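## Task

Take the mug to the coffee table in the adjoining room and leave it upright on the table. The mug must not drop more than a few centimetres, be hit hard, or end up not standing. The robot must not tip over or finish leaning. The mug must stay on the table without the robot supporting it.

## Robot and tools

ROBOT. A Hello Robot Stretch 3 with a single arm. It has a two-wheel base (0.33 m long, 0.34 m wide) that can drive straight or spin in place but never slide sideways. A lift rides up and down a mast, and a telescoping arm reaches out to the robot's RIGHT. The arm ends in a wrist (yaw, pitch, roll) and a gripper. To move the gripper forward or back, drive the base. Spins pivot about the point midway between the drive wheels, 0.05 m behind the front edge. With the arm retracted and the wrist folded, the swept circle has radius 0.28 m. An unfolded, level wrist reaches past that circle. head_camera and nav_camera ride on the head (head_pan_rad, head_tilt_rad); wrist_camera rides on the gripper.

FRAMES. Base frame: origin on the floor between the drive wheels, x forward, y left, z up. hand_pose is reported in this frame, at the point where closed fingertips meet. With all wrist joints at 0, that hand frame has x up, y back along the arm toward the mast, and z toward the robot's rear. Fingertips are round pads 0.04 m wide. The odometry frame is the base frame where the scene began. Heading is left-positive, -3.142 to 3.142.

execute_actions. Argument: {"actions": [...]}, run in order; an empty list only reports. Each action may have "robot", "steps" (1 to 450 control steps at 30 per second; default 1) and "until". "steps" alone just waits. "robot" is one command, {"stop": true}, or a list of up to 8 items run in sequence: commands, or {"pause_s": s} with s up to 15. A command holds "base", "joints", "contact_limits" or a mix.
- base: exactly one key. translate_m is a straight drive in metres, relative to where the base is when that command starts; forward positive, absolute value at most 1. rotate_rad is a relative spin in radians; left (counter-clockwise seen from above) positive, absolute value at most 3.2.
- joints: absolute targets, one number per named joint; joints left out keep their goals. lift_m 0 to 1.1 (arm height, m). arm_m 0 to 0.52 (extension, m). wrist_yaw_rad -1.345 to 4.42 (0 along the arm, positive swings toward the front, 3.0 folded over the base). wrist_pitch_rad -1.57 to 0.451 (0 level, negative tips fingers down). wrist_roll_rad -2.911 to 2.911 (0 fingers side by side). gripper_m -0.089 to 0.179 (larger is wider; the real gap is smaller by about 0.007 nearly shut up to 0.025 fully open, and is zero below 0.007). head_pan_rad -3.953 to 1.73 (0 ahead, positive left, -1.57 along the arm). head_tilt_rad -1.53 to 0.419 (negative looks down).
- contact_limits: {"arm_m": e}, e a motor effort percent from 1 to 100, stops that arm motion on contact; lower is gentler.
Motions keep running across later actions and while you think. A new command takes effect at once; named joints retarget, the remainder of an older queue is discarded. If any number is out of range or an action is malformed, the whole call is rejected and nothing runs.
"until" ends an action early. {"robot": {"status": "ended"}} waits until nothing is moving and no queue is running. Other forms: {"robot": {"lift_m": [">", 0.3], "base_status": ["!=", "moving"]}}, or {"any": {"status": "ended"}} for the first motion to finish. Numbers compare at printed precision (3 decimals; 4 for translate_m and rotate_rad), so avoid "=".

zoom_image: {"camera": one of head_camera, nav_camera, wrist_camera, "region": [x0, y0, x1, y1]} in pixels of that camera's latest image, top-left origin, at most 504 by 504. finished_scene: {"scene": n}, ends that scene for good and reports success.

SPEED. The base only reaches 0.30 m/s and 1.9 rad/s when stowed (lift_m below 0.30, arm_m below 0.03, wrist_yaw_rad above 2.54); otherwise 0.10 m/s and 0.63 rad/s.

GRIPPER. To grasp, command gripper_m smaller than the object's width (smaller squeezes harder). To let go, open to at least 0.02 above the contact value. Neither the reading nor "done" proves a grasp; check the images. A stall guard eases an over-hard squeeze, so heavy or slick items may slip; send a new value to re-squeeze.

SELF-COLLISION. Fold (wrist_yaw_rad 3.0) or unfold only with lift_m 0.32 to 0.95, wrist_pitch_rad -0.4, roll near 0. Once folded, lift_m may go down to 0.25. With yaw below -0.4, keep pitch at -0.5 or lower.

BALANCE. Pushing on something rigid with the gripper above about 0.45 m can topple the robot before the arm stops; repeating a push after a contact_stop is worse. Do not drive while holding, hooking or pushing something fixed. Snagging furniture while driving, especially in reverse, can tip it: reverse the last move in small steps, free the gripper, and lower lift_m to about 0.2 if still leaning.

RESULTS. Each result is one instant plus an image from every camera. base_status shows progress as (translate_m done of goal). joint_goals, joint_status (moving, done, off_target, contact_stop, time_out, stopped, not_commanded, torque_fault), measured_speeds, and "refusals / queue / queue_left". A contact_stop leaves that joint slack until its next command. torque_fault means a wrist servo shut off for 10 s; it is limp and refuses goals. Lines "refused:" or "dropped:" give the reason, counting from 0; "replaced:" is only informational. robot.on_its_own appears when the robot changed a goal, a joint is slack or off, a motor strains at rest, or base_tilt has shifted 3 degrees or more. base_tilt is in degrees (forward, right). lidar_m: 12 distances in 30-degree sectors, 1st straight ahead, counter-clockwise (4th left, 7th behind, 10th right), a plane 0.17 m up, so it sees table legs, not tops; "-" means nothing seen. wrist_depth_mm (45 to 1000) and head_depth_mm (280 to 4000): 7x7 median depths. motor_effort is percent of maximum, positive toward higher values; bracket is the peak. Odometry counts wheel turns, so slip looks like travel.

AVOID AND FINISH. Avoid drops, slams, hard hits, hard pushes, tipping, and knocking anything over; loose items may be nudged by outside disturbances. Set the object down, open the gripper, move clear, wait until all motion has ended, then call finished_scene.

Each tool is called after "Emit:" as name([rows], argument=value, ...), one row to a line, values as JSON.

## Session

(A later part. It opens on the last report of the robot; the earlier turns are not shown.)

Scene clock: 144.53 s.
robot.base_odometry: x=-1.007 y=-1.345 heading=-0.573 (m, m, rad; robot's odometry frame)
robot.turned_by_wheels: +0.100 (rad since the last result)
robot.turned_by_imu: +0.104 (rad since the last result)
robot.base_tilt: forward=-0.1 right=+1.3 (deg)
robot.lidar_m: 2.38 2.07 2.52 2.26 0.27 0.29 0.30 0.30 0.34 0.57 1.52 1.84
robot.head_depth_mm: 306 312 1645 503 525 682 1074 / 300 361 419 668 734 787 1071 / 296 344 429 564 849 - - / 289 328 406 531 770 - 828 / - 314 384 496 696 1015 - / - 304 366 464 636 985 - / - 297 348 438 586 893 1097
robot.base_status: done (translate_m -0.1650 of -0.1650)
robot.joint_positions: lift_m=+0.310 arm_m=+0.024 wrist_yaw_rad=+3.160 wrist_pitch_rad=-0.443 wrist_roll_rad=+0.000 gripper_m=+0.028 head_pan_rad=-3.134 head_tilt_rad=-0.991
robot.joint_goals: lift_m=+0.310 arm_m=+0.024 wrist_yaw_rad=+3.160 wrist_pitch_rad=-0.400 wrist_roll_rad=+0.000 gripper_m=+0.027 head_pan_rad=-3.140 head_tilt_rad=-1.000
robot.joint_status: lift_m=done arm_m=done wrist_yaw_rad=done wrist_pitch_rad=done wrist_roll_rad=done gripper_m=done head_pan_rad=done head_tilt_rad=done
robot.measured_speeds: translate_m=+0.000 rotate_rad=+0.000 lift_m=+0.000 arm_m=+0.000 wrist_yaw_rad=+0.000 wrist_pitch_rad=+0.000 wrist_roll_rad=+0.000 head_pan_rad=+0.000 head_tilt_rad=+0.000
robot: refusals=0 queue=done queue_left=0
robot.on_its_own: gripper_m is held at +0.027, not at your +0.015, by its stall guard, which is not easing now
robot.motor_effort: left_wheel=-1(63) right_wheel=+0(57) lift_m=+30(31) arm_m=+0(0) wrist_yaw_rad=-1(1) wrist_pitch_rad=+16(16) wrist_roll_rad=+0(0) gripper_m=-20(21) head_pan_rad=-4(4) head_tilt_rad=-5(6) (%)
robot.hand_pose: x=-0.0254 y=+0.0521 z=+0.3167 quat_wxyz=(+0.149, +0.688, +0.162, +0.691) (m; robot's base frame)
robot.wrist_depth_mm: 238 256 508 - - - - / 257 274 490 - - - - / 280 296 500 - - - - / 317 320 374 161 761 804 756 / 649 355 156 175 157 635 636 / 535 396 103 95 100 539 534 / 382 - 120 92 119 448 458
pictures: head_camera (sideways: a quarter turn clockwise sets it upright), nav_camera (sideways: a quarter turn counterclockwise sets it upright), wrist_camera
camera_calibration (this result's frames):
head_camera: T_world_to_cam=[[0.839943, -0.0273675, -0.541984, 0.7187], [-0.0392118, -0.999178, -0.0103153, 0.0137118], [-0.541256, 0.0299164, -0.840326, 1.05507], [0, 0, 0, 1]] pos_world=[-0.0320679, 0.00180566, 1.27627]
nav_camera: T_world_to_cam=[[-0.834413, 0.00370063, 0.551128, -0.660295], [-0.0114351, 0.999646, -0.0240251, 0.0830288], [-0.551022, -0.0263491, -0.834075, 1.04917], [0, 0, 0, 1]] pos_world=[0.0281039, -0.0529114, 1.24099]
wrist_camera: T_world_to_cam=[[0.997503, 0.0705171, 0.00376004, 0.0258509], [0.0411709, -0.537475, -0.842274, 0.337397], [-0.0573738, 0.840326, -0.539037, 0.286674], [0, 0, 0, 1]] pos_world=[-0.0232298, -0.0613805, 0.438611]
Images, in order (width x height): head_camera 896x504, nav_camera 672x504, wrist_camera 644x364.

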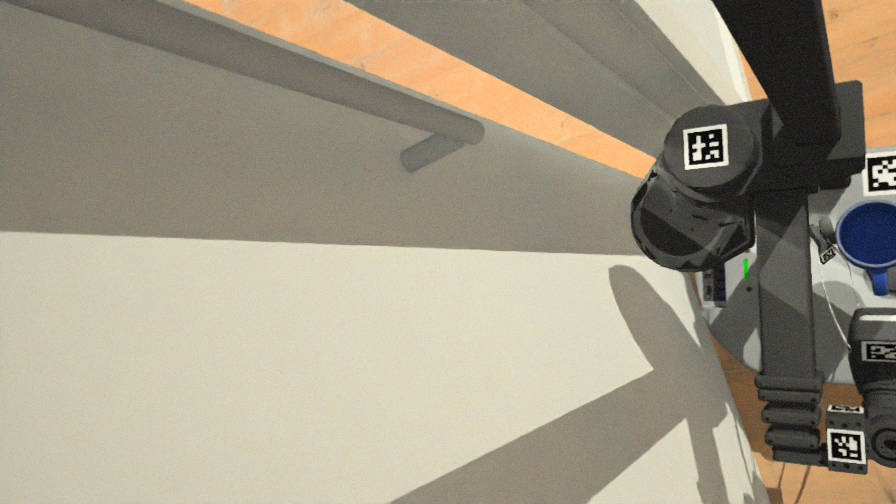

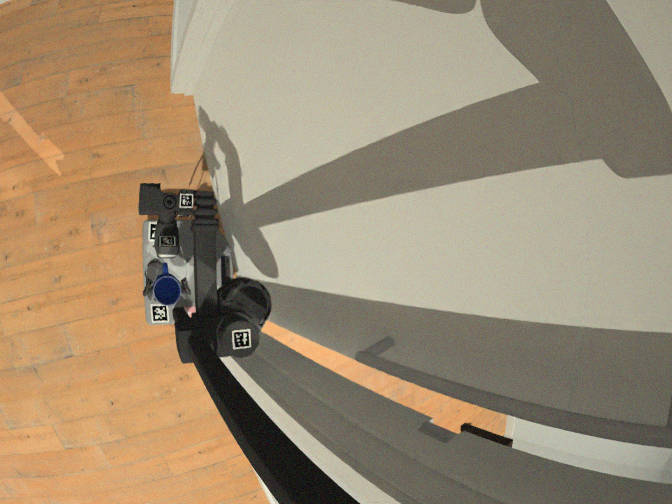

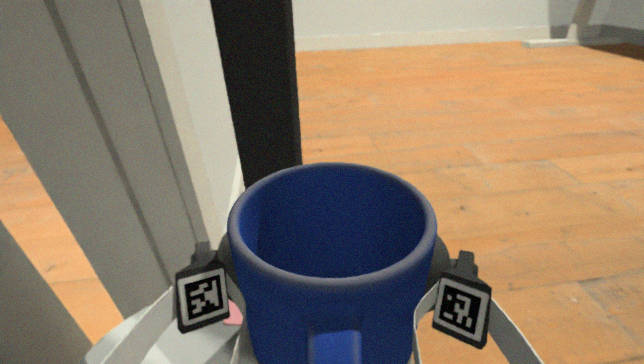

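Emit:
execute_actions([
  {"robot":[{"base":{"rotate_rad":0.28},"joints":{"head_tilt_rad":-1.2}},{"base":{"translate_m":-0.6}}],"steps":300,"until":{"robot":{"queue_left":["=",0],"translate_m_goal":["<",-0.5],"translate_m":["<",-0.25]}}},
])

Scene clock: 156.13 s.
robot.base_odometry: x=-1.249 y=-1.272 heading=-0.293 (m, m, rad; robot's odometry frame)
robot.turned_by_wheels: +0.280 (rad since the last result)
robot.turned_by_imu: +0.282 (rad since the last result)
robot.base_tilt: forward=-1.0 right=+0.8 (deg)
robot.lidar_m: 2.31 2.33 0.25 0.25 2.44 0.34 0.27 0.27 0.30 0.46 1.59 2.33
robot.head_depth_mm: 358 438 1433 1353 1288 1010 719 / 337 435 601 1334 1286 1138 1087 / 318 404 555 867 - - 1101 / 304 377 506 749 - 911 1100 / 296 353 464 674 1003 - 1098 / 289 332 428 604 937 - 1094 / - 313 398 544 841 1160 1092
robot.base_status: moving (translate_m -0.2530 of -0.6000)
robot.joint_positions: lift_m=+0.310 arm_m=+0.024 wrist_yaw_rad=+3.161 wrist_pitch_rad=-0.443 wrist_roll_rad=+0.000 gripper_m=+0.028 head_pan_rad=-3.134 head_tilt_rad=-1.187
robot.joint_goals: lift_m=+0.310 arm_m=+0.024 wrist_yaw_rad=+3.160 wrist_pitch_rad=-0.400 wrist_roll_rad=+0.000 gripper_m=+0.027 head_pan_rad=-3.140 head_tilt_rad=-1.200
robot.joint_status: lift_m=done arm_m=done wrist_yaw_rad=done wrist_pitch_rad=done wrist_roll_rad=done gripper_m=done head_pan_rad=done head_tilt_rad=done
robot.measured_speeds: translate_m=-0.100 rotate_rad=+0.000 lift_m=+0.000 arm_m=+0.000 wrist_yaw_rad=+0.000 wrist_pitch_rad=+0.000 wrist_roll_rad=+0.000 head_pan_rad=+0.000 head_tilt_rad=+0.000
robot: refusals=0 queue=running queue_left=0
robot.on_its_own: gripper_m is held at +0.027, not at your +0.015, by its stall guard, which is not easing now
robot.motor_effort: left_wheel=-5(27) right_wheel=-3(24) lift_m=+30(30) arm_m=+0(0) wrist_yaw_rad=-1(1) wrist_pitch_rad=+16(16) wrist_roll_rad=+0(0) gripper_m=-21(20) head_pan_rad=-4(3) head_tilt_rad=-7(27) (%)
robot.hand_pose: x=-0.0254 y=+0.0521 z=+0.3168 quat_wxyz=(+0.149, +0.688, +0.162, +0.691) (m; robot's base frame)
robot.wrist_depth_mm: - - - - 280 280 - / - - - - 307 307 - / - - - - 335 960 - / 856 854 805 162 347 759 823 / 645 680 155 174 158 635 635 / 392 567 103 95 99 539 531 / 365 - 120 91 119 449 463
pictures: head_camera (sideways: a quarter turn clockwise sets it upright), nav_camera (sideways: a quarter turn counterclockwise sets it upright), wrist_camera
camera_calibration (this result's frames):
head_camera: T_world_to_cam=[[0.929325, -0.0268699, -0.368283, 0.491899], [-0.036497, -0.999149, -0.0191986, 0.0252566], [-0.367454, 0.031283, -0.929516, 1.1699], [0, 0, 0, 1]] pos_world=[-0.0263296, 0.0018545, 1.26908]
nav_camera: T_world_to_cam=[[-0.92568, 0.00318835, 0.378293, -0.434609], [-0.00650247, 0.999683, -0.0243371, 0.0833987], [-0.378251, -0.0249882, -0.925366, 1.16674], [0, 0, 0, 1]] pos_world=[0.0395535, -0.0528319, 1.2461]
wrist_camera: T_world_to_cam=[[0.997492, 0.0706753, 0.00376748, 0.0258742], [0.0412548, -0.537356, -0.842346, 0.337451], [-0.0575086, 0.840389, -0.538924, 0.286633], [0, 0, 0, 1]] pos_world=[-0.0232469, -0.0613805, 0.438626]
Images, in order (width x height): head_camera 896x504, nav_camera 672x504, wrist_camera 644x364.

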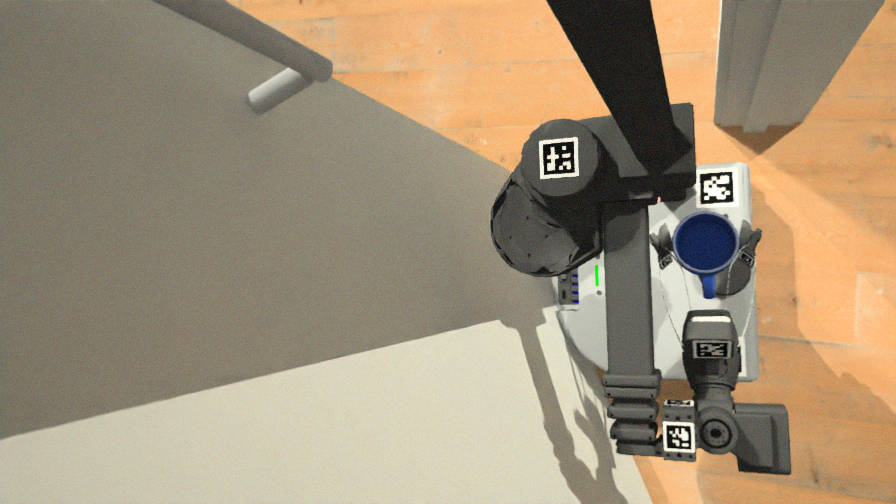

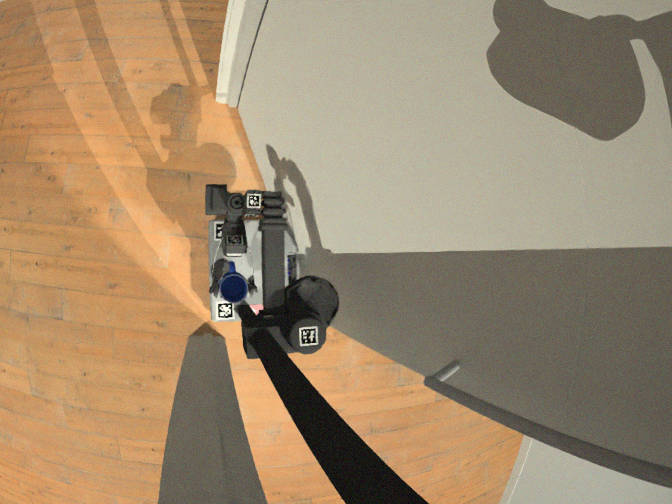

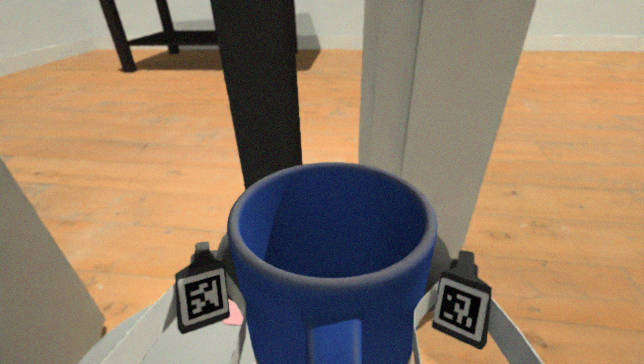

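Going smoothly.

Emit:
execute_actions([
  {"steps":200,"until":{"robot":{"status":"ended"}}},
  {"robot":{"base":{"rotate_rad":1.75},"joints":{"head_pan_rad":0.0,"head_tilt_rad":-0.6}},"steps":200,"until":{"robot":{"status":"ended"}}},
])

Scene clock: 164.10 s.
robot.base_odometry: x=-1.582 y=-1.172 heading=+1.457 (m, m, rad; robot's odometry frame)
robot.turned_by_wheels: +1.750 (rad since the last result)
robot.turned_by_imu: +1.756 (rad since the last result)
robot.base_tilt: forward=-0.2 right=+1.3 (deg)
robot.lidar_m: 1.67 1.93 1.79 0.30 0.28 0.28 0.34 0.68 2.94 2.65 0.44 0.68
robot.head_depth_mm: 1867 2063 2221 2027 1670 1399 1213 / 1905 2108 2326 2169 1721 1423 1207 / 1930 2155 2282 2087 1729 1423 1214 / 1983 2184 2038 2089 1712 1427 1211 / 2028 2220 2033 2090 1713 1428 1215 / 2054 2299 2183 2096 1713 1426 1215 / 2107 2335 2499 2100 1720 1425 1210
robot.base_status: done (rotate_rad +1.7499 of +1.7500)
robot.joint_positions: lift_m=+0.310 arm_m=+0.024 wrist_yaw_rad=+3.161 wrist_pitch_rad=-0.443 wrist_roll_rad=+0.000 gripper_m=+0.028 head_pan_rad=-0.007 head_tilt_rad=-0.606
robot.joint_goals: lift_m=+0.310 arm_m=+0.024 wrist_yaw_rad=+3.160 wrist_pitch_rad=-0.400 wrist_roll_rad=+0.000 gripper_m=+0.027 head_pan_rad=+0.000 head_tilt_rad=-0.600
robot.joint_status: lift_m=done arm_m=done wrist_yaw_rad=done wrist_pitch_rad=done wrist_roll_rad=done gripper_m=done head_pan_rad=done head_tilt_rad=done
robot.measured_speeds: translate_m=+0.000 rotate_rad=+0.000 lift_m=+0.000 arm_m=+0.000 wrist_yaw_rad=+0.000 wrist_pitch_rad=+0.000 wrist_roll_rad=+0.000 head_pan_rad=+0.000 head_tilt_rad=+0.000
robot: refusals=0 queue=done queue_left=0
robot.on_its_own: gripper_m is held at +0.027, not at your +0.015, by its stall guard, which is not easing now
robot.motor_effort: left_wheel=-4(13) right_wheel=+4(8) lift_m=+30(31) arm_m=+0(0) wrist_yaw_rad=-1(0) wrist_pitch_rad=+16(16) wrist_roll_rad=+0(0) gripper_m=-20(20) head_pan_rad=+5(51) head_tilt_rad=+2(36) (%)
robot.hand_pose: x=-0.0254 y=+0.0521 z=+0.3168 quat_wxyz=(+0.149, +0.688, +0.162, +0.691) (m; robot's base frame)
robot.wrist_depth_mm: 229 254 279 360 - - - / 237 268 301 388 - - - / 252 286 328 437 - - - / 269 305 344 162 773 812 791 / 287 330 154 175 157 643 623 / 304 348 103 95 100 534 519 / 328 - 119 91 120 454 454
pictures: head_camera (sideways: a quarter turn clockwise sets it upright), nav_camera (sideways: a quarter turn counterclockwise sets it upright), wrist_camera
camera_calibration (this result's frames):
head_camera: T_world_to_cam=[[-0.573938, 0.0377362, -0.818029, 1.08705], [0.0542485, 0.998495, 0.00799989, -0.0107021], [0.8171, -0.0397854, -0.575121, 0.701874], [0, 0, 0, 1]] pos_world=[0.0509779, -0.00241078, 1.29299]
nav_camera: T_world_to_cam=[[0.565707, -0.0139694, 0.824488, -1.02507], [0.00558369, -0.999769, -0.0207703, 0.078699], [0.824587, 0.0163536, -0.565498, 0.691473], [0, 0, 0, 1]] pos_world=[0.00926988, 0.0530531, 1.23782]
wrist_camera: T_world_to_cam=[[0.997492, 0.0706773, 0.00377223, 0.0258733], [0.0412599, -0.537356, -0.842346, 0.337445], [-0.0575077, 0.840389, -0.538924, 0.286641], [0, 0, 0, 1]] pos_world=[-0.0232472, -0.0613909, 0.438626]
Images, in order (width x height): head_camera 896x504, nav_camera 672x504, wrist_camera 644x364.

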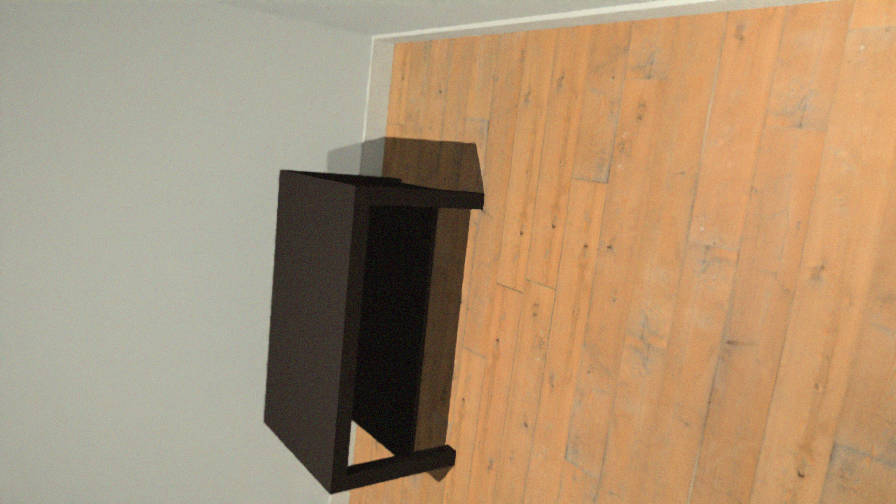

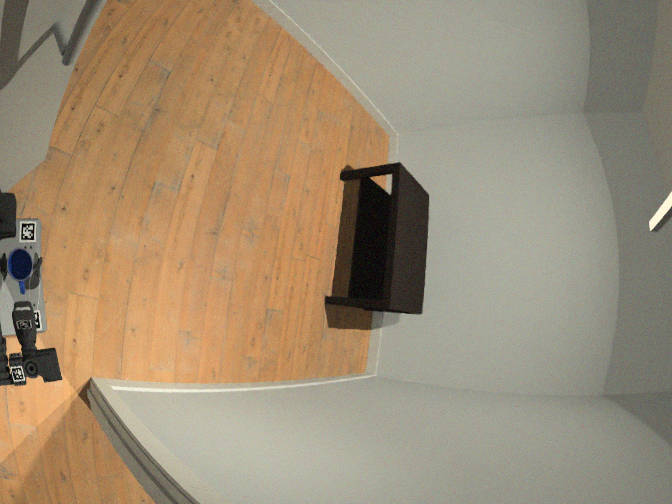

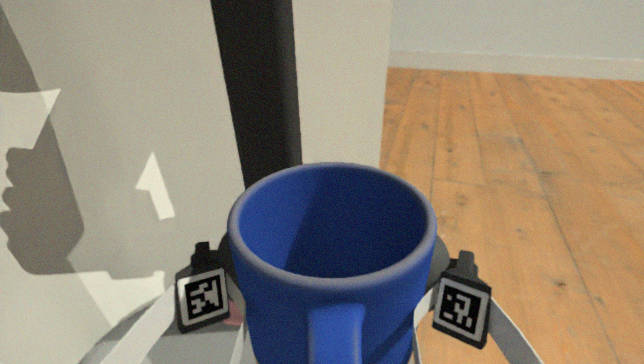

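Emit:
execute_actions([
  {"robot":{"joints":{"lift_m":0.285}},"steps":60,"until":{"robot":{"lift_m":["<",0.297]}}},
  {"robot":{"base":{"translate_m":1.0}},"steps":300,"until":{"robot":{"translate_m":[">",0.5]}}},
  {"robot":{"base":{"translate_m":0.71}},"steps":300,"until":{"robot":{"translate_m":[">",0.62]}}},
  {"robot":{"joints":{"lift_m":0.56,"head_pan_rad":-1.57,"head_tilt_rad":-0.9}},"steps":300,"until":{"robot":{"base_status":["!=","moving"]}}},
  {"robot":{"base":{"rotate_rad":1.6}},"steps":300,"until":{"robot":{"lift_m":[">",0.36]}}},
  {"robot":{"joints":{"wrist_yaw_rad":0.0}},"steps":300,"until":{"robot":{"status":"ended"}}},
])

Scene clock: 176.33 s.
robot.base_odometry: x=-1.444 y=+0.032 heading=+3.057 (m, m, rad; robot's odometry frame)
robot.turned_by_wheels: +1.600 (rad since the last result)
robot.turned_by_imu: +1.615 (rad since the last result)
robot.base_tilt: forward=-0.2 right=+1.3 (deg)
robot.lidar_m: 1.48 1.74 1.23 1.31 0.74 0.66 0.66 0.77 0.50 1.15 0.84 1.47
robot.head_depth_mm: 985 1126 1282 1487 1350 1238 1117 / 1005 1157 1255 1050 950 1217 - / 1031 1189 1238 1047 946 1276 - / 1058 1229 1228 1045 803 - 1110 / 1086 1267 1228 1043 1232 1238 1105 / 1119 1305 1223 1041 1256 1231 1107 / 1143 1350 1221 1041 1317 1230 1107
robot.base_status: done (rotate_rad +1.5999 of +1.6000)
robot.joint_positions: lift_m=+0.560 arm_m=+0.024 wrist_yaw_rad=+0.003 wrist_pitch_rad=-0.443 wrist_roll_rad=+0.000 gripper_m=+0.028 head_pan_rad=-1.563 head_tilt_rad=-0.889
robot.joint_goals: lift_m=+0.560 arm_m=+0.024 wrist_yaw_rad=+0.000 wrist_pitch_rad=-0.400 wrist_roll_rad=+0.000 gripper_m=+0.027 head_pan_rad=-1.570 head_tilt_rad=-0.900
robot.joint_status: lift_m=done arm_m=done wrist_yaw_rad=done wrist_pitch_rad=done wrist_roll_rad=done gripper_m=done head_pan_rad=done head_tilt_rad=done
robot.measured_speeds: translate_m=+0.000 rotate_rad=+0.000 lift_m=+0.000 arm_m=+0.000 wrist_yaw_rad=+0.000 wrist_pitch_rad=+0.000 wrist_roll_rad=+0.000 head_pan_rad=+0.000 head_tilt_rad=+0.000
robot: refusals=0 queue=done queue_left=0
robot.on_its_own: gripper_m is held at +0.027, not at your +0.015, by its stall guard, which is not easing now
robot.motor_effort: left_wheel=-3(10) right_wheel=+3(12) lift_m=+30(32) arm_m=+0(0) wrist_yaw_rad=-2(4) wrist_pitch_rad=+16(16) wrist_roll_rad=+0(0) gripper_m=-20(19) head_pan_rad=-4(52) head_tilt_rad=-5(30) (%)
robot.hand_pose: x=-0.0210 y=-0.3902 z=+0.5667 quat_wxyz=(+0.690, +0.157, -0.689, -0.155) (m; robot's base frame)
robot.wrist_depth_mm: - - 949 845 792 746 661 / - - 924 924 831 769 725 / - 611 609 591 594 576 781 / 459 449 447 161 414 441 815 / 575 404 155 175 158 347 359 / 650 700 103 95 100 285 292 / 723 727 648 92 119 317 265
pictures: head_camera (sideways: a quarter turn clockwise sets it upright), nav_camera (sideways: a quarter turn counterclockwise sets it upright), wrist_camera
camera_calibration (this result's frames):
head_camera: T_world_to_cam=[[0.0275996, 0.780063, -0.625092, 0.831931], [0.999195, -0.0397464, -0.00548292, 0.00108732], [-0.0291222, -0.624437, -0.780532, 0.974207], [0, 0, 0, 1]] pos_world=[0.00432363, -0.040584, 1.28044]
nav_camera: T_world_to_cam=[[-0.00394135, -0.773618, 0.63364, -0.772862], [-0.999624, -0.0141496, -0.0234933, 0.0883676], [0.0271406, -0.633494, -0.773271, 0.966587], [0, 0, 0, 1]] pos_world=[0.0590545, 0.0156777, 1.23923]
wrist_camera: T_world_to_cam=[[-0.998516, -0.0543312, 0.0037678, -0.0388807], [-0.0324496, 0.537954, -0.84235, 0.728186], [0.0437389, -0.841222, -0.538918, 0.139284], [0, 0, 0, 1]] pos_world=[-0.0212858, -0.276674, 0.688597]
Images, in order (width x height): head_camera 896x504, nav_camera 672x504, wrist_camera 644x364.

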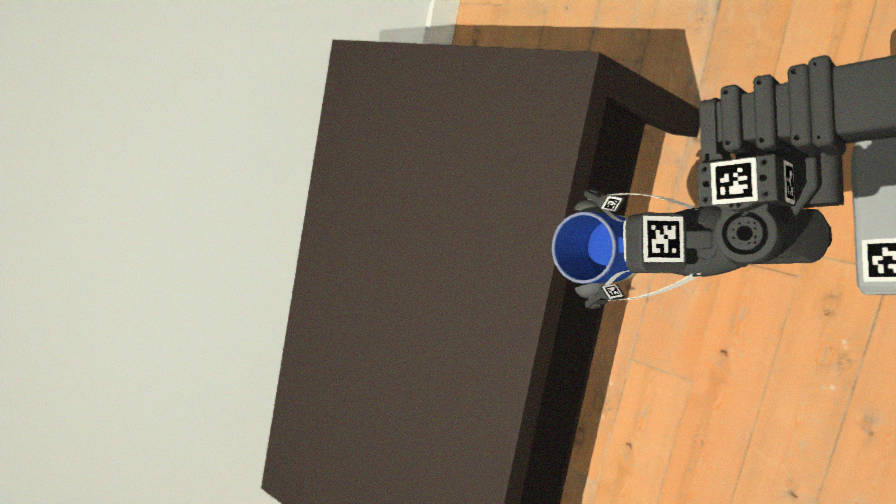

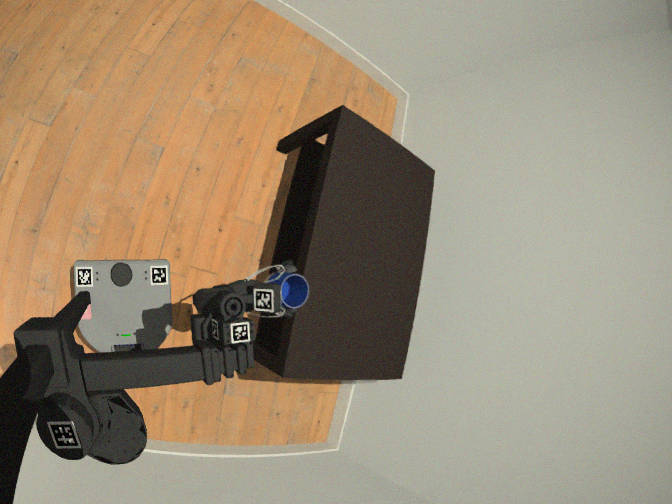

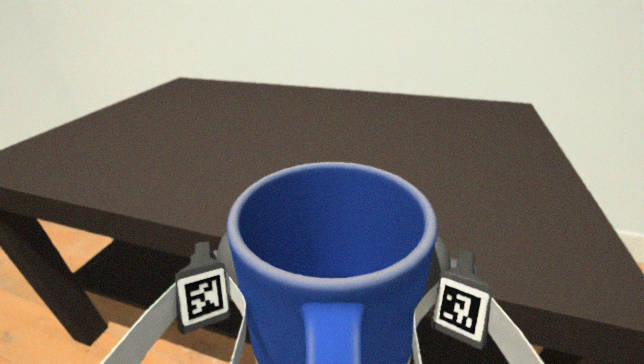

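Emit:
execute_actions([
  {"robot":{"joints":{"arm_m":0.36,"lift_m":0.51}},"steps":300,"until":{"robot":{"status":"ended"}}},
])

Scene clock: 181.10 s.
robot.base_odometry: x=-1.444 y=+0.032 heading=+3.057 (m, m, rad; robot's odometry frame)
robot.turned_by_wheels: +0.000 (rad since the last result)
robot.turned_by_imu: +0.001 (rad since the last result)
robot.base_tilt: forward=-0.2 right=+1.2 (deg)
robot.lidar_m: 1.47 1.75 1.23 1.31 0.75 0.66 0.65 0.77 0.50 1.15 0.84 1.48
robot.head_depth_mm: 982 1127 1286 1498 1365 1246 1113 / 1008 1161 1254 1048 947 1199 - / 1029 1196 1231 1096 967 1239 1122 / 1061 1229 1228 - 1188 1235 1122 / 1087 1267 1227 1044 1234 1233 1109 / 1119 1310 1221 1039 1249 1235 1105 / 1144 1354 1223 1042 1316 1233 1104
robot.base_status: done (rotate_rad +1.5999 of +1.6000)
robot.joint_positions: lift_m=+0.510 arm_m=+0.360 wrist_yaw_rad=+0.001 wrist_pitch_rad=-0.443 wrist_roll_rad=+0.000 gripper_m=+0.028 head_pan_rad=-1.563 head_tilt_rad=-0.889
robot.joint_goals: lift_m=+0.510 arm_m=+0.360 wrist_yaw_rad=+0.000 wrist_pitch_rad=-0.400 wrist_roll_rad=+0.000 gripper_m=+0.027 head_pan_rad=-1.570 head_tilt_rad=-0.900
robot.joint_status: lift_m=done arm_m=done wrist_yaw_rad=done wrist_pitch_rad=done wrist_roll_rad=done gripper_m=done head_pan_rad=done head_tilt_rad=done
robot.measured_speeds: translate_m=+0.000 rotate_rad=+0.000 lift_m=+0.000 arm_m=+0.000 wrist_yaw_rad=+0.000 wrist_pitch_rad=+0.000 wrist_roll_rad=+0.000 head_pan_rad=+0.000 head_tilt_rad=+0.000
robot: refusals=0 queue=done queue_left=0
robot.on_its_own: gripper_m is held at +0.027, not at your +0.015, by its stall guard, which is not easing now
robot.motor_effort: left_wheel=-4(3) right_wheel=+5(4) lift_m=+21(31) arm_m=+3(4) wrist_yaw_rad=-1(1) wrist_pitch_rad=+16(16) wrist_roll_rad=+0(0) gripper_m=-20(19) head_pan_rad=-5(5) head_tilt_rad=-7(6) (%)
robot.hand_pose: x=-0.0212 y=-0.7257 z=+0.5171 quat_wxyz=(+0.690, +0.156, -0.689, -0.155) (m; robot's base frame)
robot.wrist_depth_mm: 743 672 596 549 502 456 426 / 856 740 650 591 546 501 451 / 482 476 474 467 451 512 479 / 359 350 348 162 329 335 338 / 287 281 155 175 158 274 269 / 233 234 103 95 100 227 225 / 201 198 187 91 120 190 192
pictures: head_camera (sideways: a quarter turn clockwise sets it upright), nav_camera (sideways: a quarter turn counterclockwise sets it upright), wrist_camera
camera_calibration (this result's frames):
head_camera: T_world_to_cam=[[0.0276081, 0.780063, -0.625092, 0.83193], [0.999194, -0.0397573, -0.00548293, 0.00108734], [-0.029129, -0.624437, -0.780532, 0.974207], [0, 0, 0, 1]] pos_world=[0.00432319, -0.0405839, 1.28044]
nav_camera: T_world_to_cam=[[-0.00394974, -0.773618, 0.63364, -0.772862], [-0.999624, -0.0141388, -0.0234933, 0.0883676], [0.0271337, -0.633494, -0.773271, 0.966587], [0, 0, 0, 1]] pos_world=[0.0590546, 0.0156772, 1.23923]
wrist_camera: T_world_to_cam=[[-0.998577, -0.0531886, 0.00376789, -0.0563487], [-0.0318341, 0.537991, -0.842349, 0.866959], [0.0427763, -0.841271, -0.538919, -0.169736], [0, 0, 0, 1]] pos_world=[-0.021409, -0.612207, 0.639021]
Images, in order (width x height): head_camera 896x504, nav_camera 672x504, wrist_camera 644x364.

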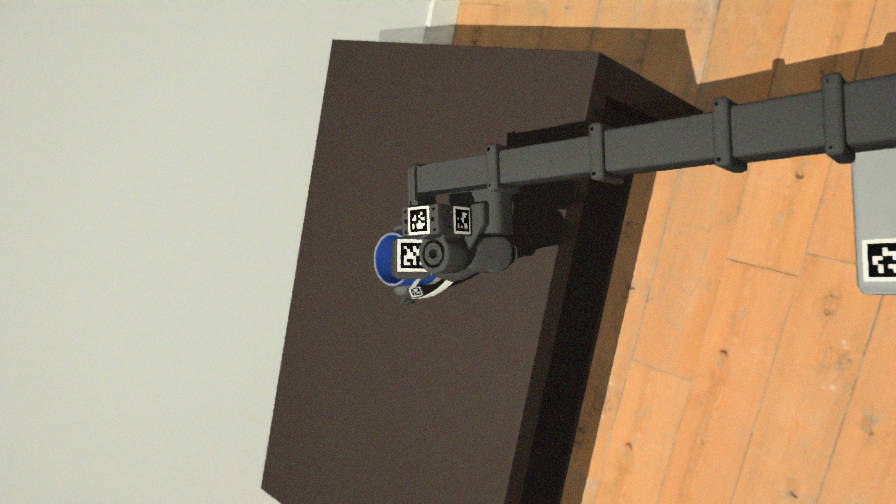

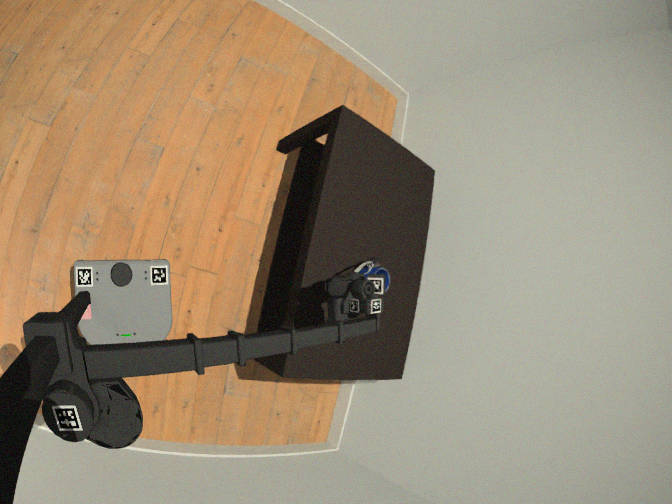

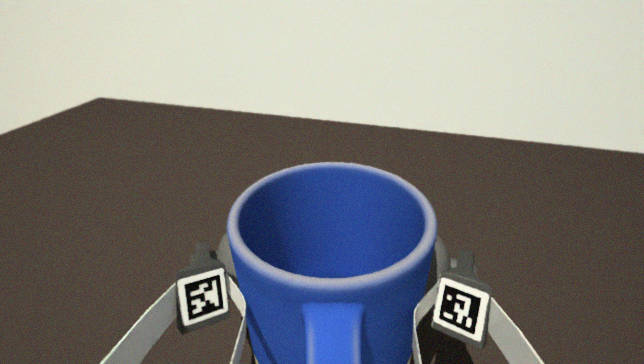

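Emit:
execute_actions([
  {"robot":{"joints":{"lift_m":0.481}},"steps":100,"until":{"robot":{"status":"ended"}}},
])

Scene clock: 182.97 s.
robot.base_odometry: x=-1.444 y=+0.032 heading=+3.057 (m, m, rad; robot's odometry frame)
robot.turned_by_wheels: +0.000 (rad since the last result)
robot.turned_by_imu: +0.001 (rad since the last result)
robot.base_tilt: forward=-0.2 right=+1.3 (deg)
robot.lidar_m: 1.47 1.75 1.23 1.32 0.75 0.66 0.65 0.77 0.50 1.15 0.84 1.48
robot.head_depth_mm: 982 1121 1287 1501 1350 1243 1113 / 1000 1160 1259 1048 948 1198 1124 / 1034 1196 1231 1095 1071 1239 1125 / 1059 1224 1233 1006 1187 1237 1121 / 1085 1267 1226 1043 1231 1237 1109 / 1114 1308 1222 1044 1253 1234 1105 / 1149 1351 1225 1040 1319 1233 1106
robot.base_status: done (rotate_rad +1.5999 of +1.6000)
robot.joint_positions: lift_m=+0.481 arm_m=+0.360 wrist_yaw_rad=+0.001 wrist_pitch_rad=-0.426 wrist_roll_rad=+0.000 gripper_m=+0.028 head_pan_rad=-1.563 head_tilt_rad=-0.889
robot.joint_goals: lift_m=+0.481 arm_m=+0.360 wrist_yaw_rad=+0.000 wrist_pitch_rad=-0.400 wrist_roll_rad=+0.000 gripper_m=+0.027 head_pan_rad=-1.570 head_tilt_rad=-0.900
robot.joint_status: lift_m=done arm_m=done wrist_yaw_rad=done wrist_pitch_rad=done wrist_roll_rad=done gripper_m=done head_pan_rad=done head_tilt_rad=done
robot.measured_speeds: translate_m=+0.000 rotate_rad=+0.000 lift_m=+0.000 arm_m=+0.000 wrist_yaw_rad=+0.000 wrist_pitch_rad=+0.000 wrist_roll_rad=+0.000 head_pan_rad=+0.000 head_tilt_rad=+0.000
robot: refusals=0 queue=done queue_left=0
robot.on_its_own: gripper_m is held at +0.027, not at your +0.015, by its stall guard, which is not easing now
robot.motor_effort: left_wheel=-3(3) right_wheel=+4(5) lift_m=+20(22) arm_m=+3(3) wrist_yaw_rad=-1(0) wrist_pitch_rad=+10(16) wrist_roll_rad=+0(0) gripper_m=-19(19) head_pan_rad=-5(4) head_tilt_rad=-6(6) (%)
robot.hand_pose: x=-0.0212 y=-0.7279 z=+0.4920 quat_wxyz=(+0.691, +0.150, -0.691, -0.149) (m; robot's base frame)
robot.wrist_depth_mm: 737 681 602 539 495 463 422 / 831 743 655 581 540 490 451 / 431 424 419 407 409 406 473 / 316 312 310 159 283 298 297 / 247 246 156 175 157 239 233 / 203 204 104 95 100 197 196 / 173 173 163 92 121 165 167
pictures: head_camera (sideways: a quarter turn clockwise sets it upright), nav_camera (sideways: a quarter turn counterclockwise sets it upright), wrist_camera
camera_calibration (this result's frames):
head_camera: T_world_to_cam=[[0.0276079, 0.780082, -0.625069, 0.8319], [0.999194, -0.039757, -0.00548434, 0.00108917], [-0.0291291, -0.624414, -0.780551, 0.974232], [0, 0, 0, 1]] pos_world=[0.00432319, -0.0405833, 1.28044]
nav_camera: T_world_to_cam=[[-0.0039495, -0.773637, 0.633617, -0.772832], [-0.999624, -0.0141382, -0.0234935, 0.0883678], [0.0271336, -0.633471, -0.77329, 0.966612], [0, 0, 0, 1]] pos_world=[0.0590546, 0.015679, 1.23923]
wrist_camera: T_world_to_cam=[[-0.998578, -0.0531158, 0.00465169, -0.0567518], [-0.0318133, 0.523527, -0.851415, 0.840939], [0.0427883, -0.850352, -0.524472, -0.198866], [0, 0, 0, 1]] pos_world=[-0.0214089, -0.612375, 0.611952]
Images, in order (width x height): head_camera 896x504, nav_camera 672x504, wrist_camera 644x364.

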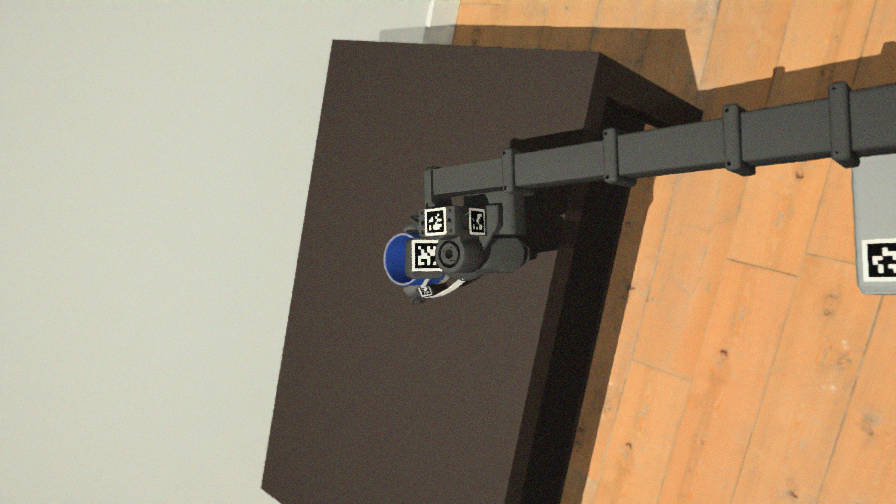

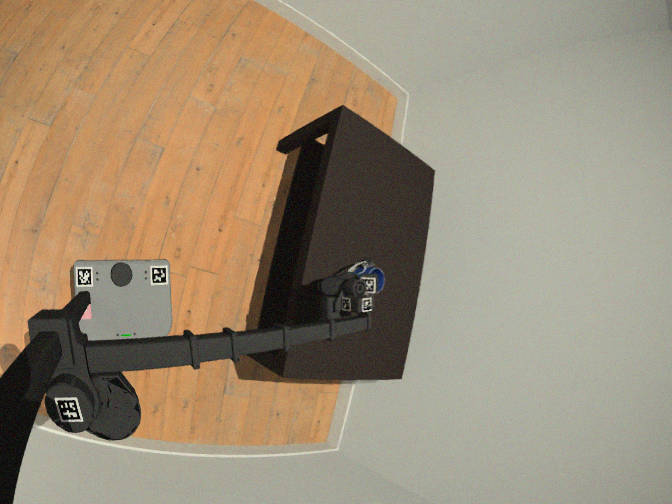

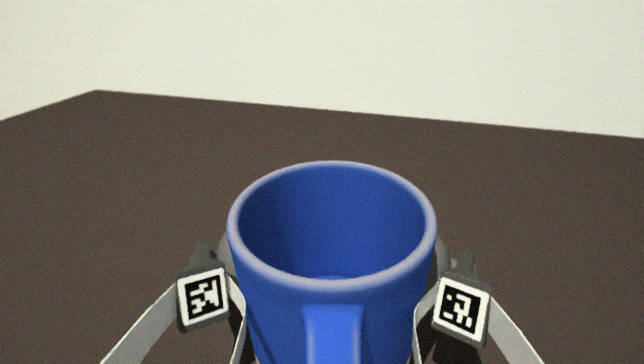

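Emit:
execute_actions(actions=[])

Scene clock: 184.77 s.
robot.base_odometry: x=-1.444 y=+0.032 heading=+3.057 (m, m, rad; robot's odometry frame)
robot.turned_by_wheels: +0.000 (rad since the last result)
robot.turned_by_imu: +0.001 (rad since the last result)
robot.base_tilt: forward=-0.2 right=+1.3 (deg)
robot.lidar_m: 1.48 1.75 1.23 1.31 0.74 0.66 0.65 0.77 0.50 1.15 0.84 1.47
robot.head_depth_mm: 980 1129 1282 1499 1360 1243 1112 / 1005 1158 1250 1051 943 1201 1132 / 1031 1196 1230 1097 1062 1231 1129 / 1062 1227 1226 1004 1192 1234 1123 / 1087 1264 1228 1040 1235 1232 1107 / 1114 1301 1220 1038 1252 1229 1110 / 1146 1355 1221 1038 1317 1230 1100
robot.base_status: done (rotate_rad +1.5999 of +1.6000)
robot.joint_positions: lift_m=+0.481 arm_m=+0.360 wrist_yaw_rad=+0.001 wrist_pitch_rad=-0.426 wrist_roll_rad=+0.000 gripper_m=+0.028 head_pan_rad=-1.563 head_tilt_rad=-0.889
robot.joint_goals: lift_m=+0.481 arm_m=+0.360 wrist_yaw_rad=+0.000 wrist_pitch_rad=-0.400 wrist_roll_rad=+0.000 gripper_m=+0.027 head_pan_rad=-1.570 head_tilt_rad=-0.900
robot.joint_status: lift_m=done arm_m=done wrist_yaw_rad=done wrist_pitch_rad=done wrist_roll_rad=done gripper_m=done head_pan_rad=done head_tilt_rad=done
robot.measured_speeds: translate_m=+0.000 rotate_rad=+0.000 lift_m=+0.000 arm_m=+0.000 wrist_yaw_rad=+0.000 wrist_pitch_rad=+0.000 wrist_roll_rad=+0.000 head_pan_rad=+0.000 head_tilt_rad=+0.000
robot: refusals=0 queue=done queue_left=0
robot.on_its_own: gripper_m is held at +0.027, not at your +0.015, by its stall guard, which is not easing now
robot.motor_effort: left_wheel=-4(3) right_wheel=+4(4) lift_m=+20(19) arm_m=+3(3) wrist_yaw_rad=-1(0) wrist_pitch_rad=+10(10) wrist_roll_rad=+0(0) gripper_m=-20(19) head_pan_rad=-4(4) head_tilt_rad=-5(5) (%)
robot.hand_pose: x=-0.0212 y=-0.7279 z=+0.4920 quat_wxyz=(+0.691, +0.150, -0.691, -0.149) (m; robot's base frame)
robot.wrist_depth_mm: 725 649 587 544 497 451 422 / 839 722 643 590 539 491 453 / 435 427 415 414 406 400 466 / 316 315 305 160 285 295 298 / 247 247 155 174 158 240 232 / 204 202 103 95 99 198 196 / 173 171 163 92 120 166 165
pictures: head_camera (sideways: a quarter turn clockwise sets it upright), nav_camera (sideways: a quarter turn counterclockwise sets it upright), wrist_camera
camera_calibration (this result's frames):
head_camera: T_world_to_cam=[[0.0276079, 0.780082, -0.625068, 0.8319], [0.999194, -0.039757, -0.00548434, 0.00108918], [-0.0291291, -0.624413, -0.780551, 0.974232], [0, 0, 0, 1]] pos_world=[0.00432319, -0.0405833, 1.28044]
nav_camera: T_world_to_cam=[[-0.0039495, -0.773637, 0.633617, -0.772832], [-0.999624, -0.0141382, -0.0234935, 0.0883678], [0.0271336, -0.633471, -0.77329, 0.966612], [0, 0, 0, 1]] pos_world=[0.0590546, 0.015679, 1.23923]
wrist_camera: T_world_to_cam=[[-0.998578, -0.0531158, 0.00465171, -0.0567518], [-0.0318133, 0.523527, -0.851415, 0.840939], [0.0427883, -0.850352, -0.524472, -0.198866], [0, 0, 0, 1]] pos_world=[-0.0214089, -0.612375, 0.611952]
Images, in order (width x height): head_camera 896x504, nav_camera 672x504, wrist_camera 644x364.

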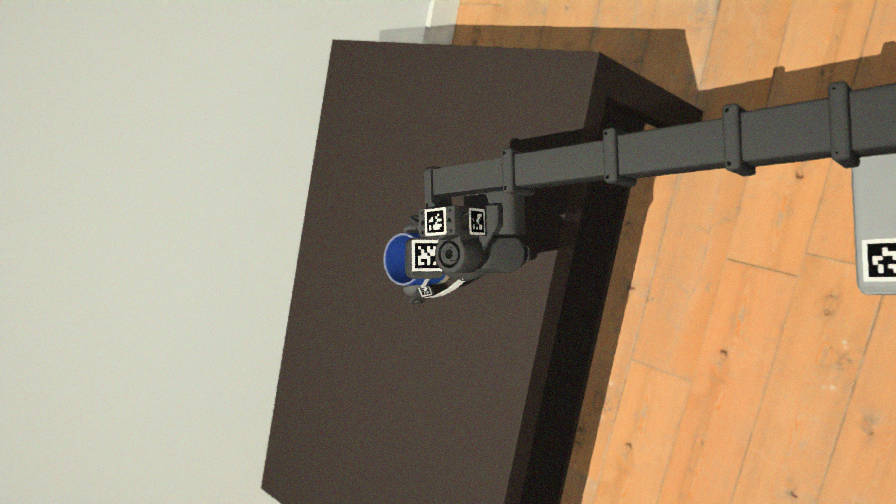

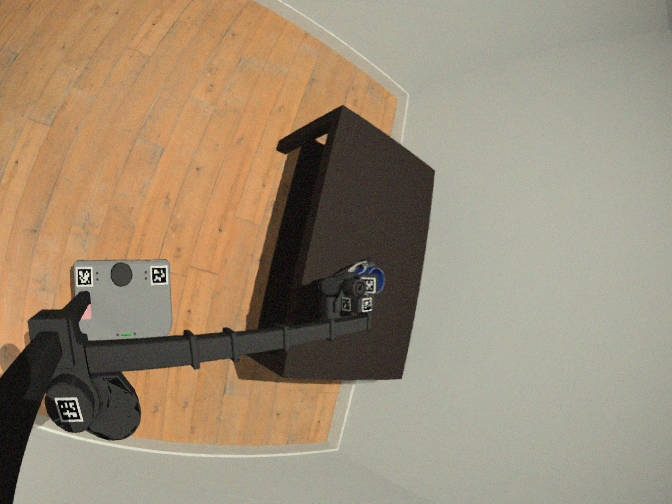

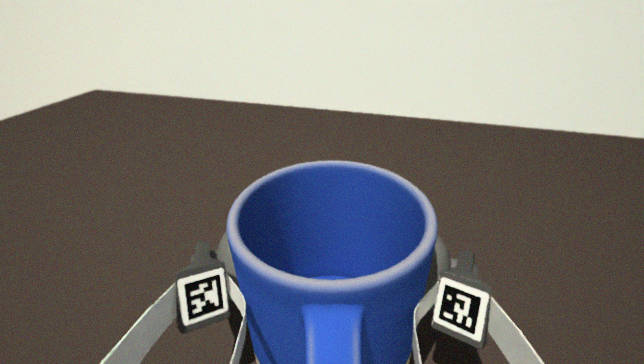

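Emit:
execute_actions([
  {"robot":[{"joints":{"gripper_m":0.16}},{"joints":{"arm_m":0.2}}],"steps":300,"until":{"robot":{"status":"ended"}}},
])

Scene clock: 189.83 s.
robot.base_odometry: x=-1.444 y=+0.032 heading=+3.057 (m, m, rad; robot's odometry frame)
robot.turned_by_wheels: +0.000 (rad since the last result)
robot.turned_by_imu: +0.001 (rad since the last result)
robot.base_tilt: forward=-0.2 right=+1.2 (deg)
robot.lidar_m: 1.48 1.74 1.23 1.31 0.74 0.66 0.66 0.77 0.50 1.15 0.84 1.47
robot.head_depth_mm: 979 1131 1281 1488 1350 1242 1110 / 1008 1165 1254 1046 948 1199 1126 / 1026 1191 1232 1051 944 1212 1130 / 1060 1231 1229 1009 - 1233 1128 / 1084 1265 1226 1047 1233 1234 1106 / 1116 1310 1232 1047 1257 1234 1102 / 1143 1353 1224 1041 1314 1233 1102
robot.base_status: done (rotate_rad +1.5999 of +1.6000)
robot.joint_positions: lift_m=+0.481 arm_m=+0.200 wrist_yaw_rad=+0.001 wrist_pitch_rad=-0.420 wrist_roll_rad=+0.000 gripper_m=+0.160 head_pan_rad=-1.563 head_tilt_rad=-0.889
robot.joint_goals: lift_m=+0.481 arm_m=+0.200 wrist_yaw_rad=+0.000 wrist_pitch_rad=-0.400 wrist_roll_rad=+0.000 gripper_m=+0.160 head_pan_rad=-1.570 head_tilt_rad=-0.900
robot.joint_status: lift_m=done arm_m=done wrist_yaw_rad=done wrist_pitch_rad=done wrist_roll_rad=done gripper_m=done head_pan_rad=done head_tilt_rad=done
robot.measured_speeds: translate_m=+0.000 rotate_rad=+0.000 lift_m=+0.000 arm_m=+0.000 wrist_yaw_rad=+0.000 wrist_pitch_rad=+0.000 wrist_roll_rad=+0.000 head_pan_rad=+0.000 head_tilt_rad=+0.000
robot: refusals=0 queue=done queue_left=0
robot.motor_effort: left_wheel=-4(4) right_wheel=+4(4) lift_m=+20(20) arm_m=-3(2) wrist_yaw_rad=-1(2) wrist_pitch_rad=+8(10) wrist_roll_rad=+0(0) gripper_m=+1(82) head_pan_rad=-4(5) head_tilt_rad=-6(6) (%)
robot.hand_pose: x=-0.0212 y=-0.5695 z=+0.4934 quat_wxyz=(+0.692, +0.148, -0.691, -0.147) (m; robot's base frame)
robot.wrist_depth_mm: 944 830 771 688 637 585 540 / - 694 692 720 670 615 576 / 448 438 435 243 410 411 405 / 322 317 312 272 303 302 301 / 249 261 246 247 241 240 237 / 206 - 203 204 200 202 197 / - 169 174 172 171 165 171
pictures: head_camera (sideways: a quarter turn clockwise sets it upright), nav_camera (sideways: a quarter turn counterclockwise sets it upright), wrist_camera
camera_calibration (this result's frames):
head_camera: T_world_to_cam=[[0.027608, 0.780081, -0.625069, 0.8319], [0.999194, -0.0397572, -0.00548434, 0.00108917], [-0.0291292, -0.624413, -0.780551, 0.974232], [0, 0, 0, 1]] pos_world=[0.00432318, -0.0405833, 1.28044]
nav_camera: T_world_to_cam=[[-0.00394969, -0.773637, 0.633617, -0.772832], [-0.999624, -0.014138, -0.0234935, 0.0883678], [0.0271335, -0.633471, -0.77329, 0.966612], [0, 0, 0, 1]] pos_world=[0.0590546, 0.015679, 1.23923]
wrist_camera: T_world_to_cam=[[-0.998578, -0.0530872, 0.00496578, -0.0484791], [-0.0318081, 0.518379, -0.854559, 0.757744], [0.042792, -0.853502, -0.51933, -0.0677464], [0, 0, 0, 1]] pos_world=[-0.0214088, -0.453194, 0.612595]
Images, in order (width x height): head_camera 896x504, nav_camera 672x504, wrist_camera 644x364.

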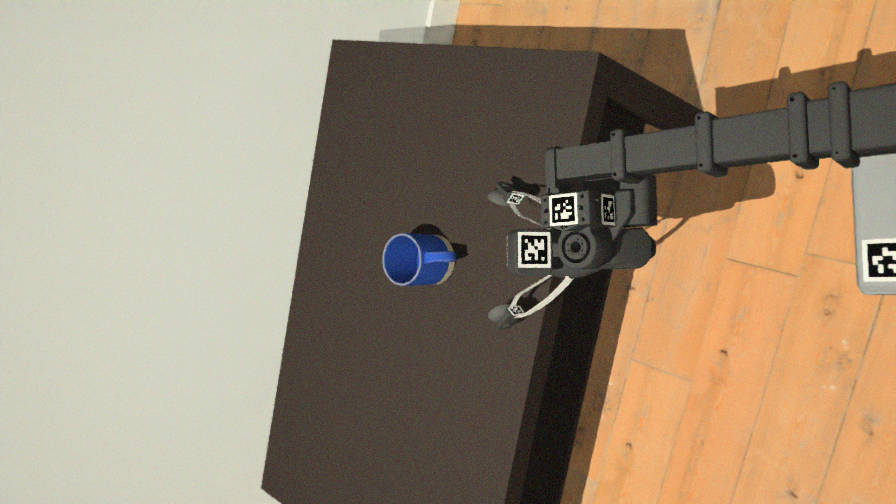

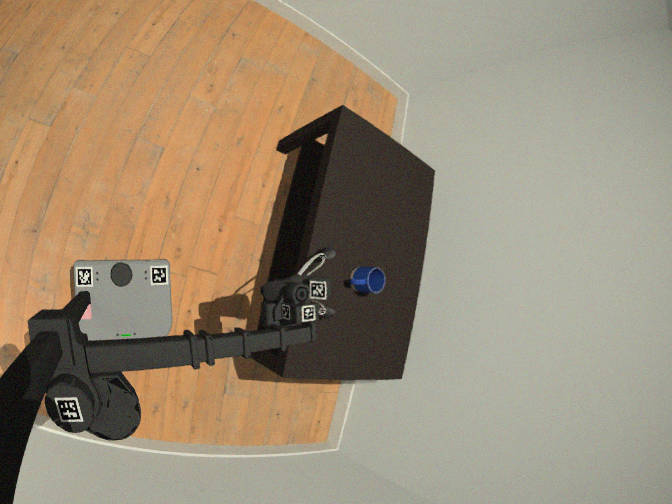

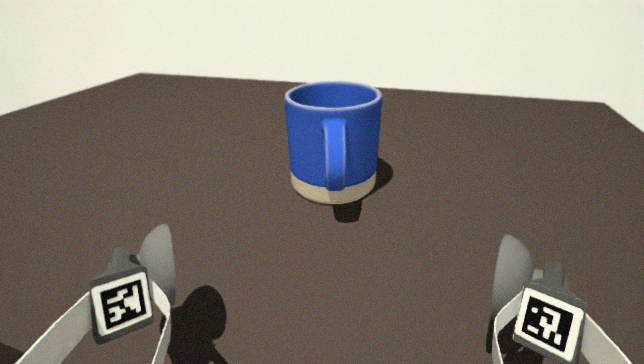

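The mug is standing on the table, clear of the gripper.

Emit:
finished_scene(scene=2)

The scene is finished: the task was done.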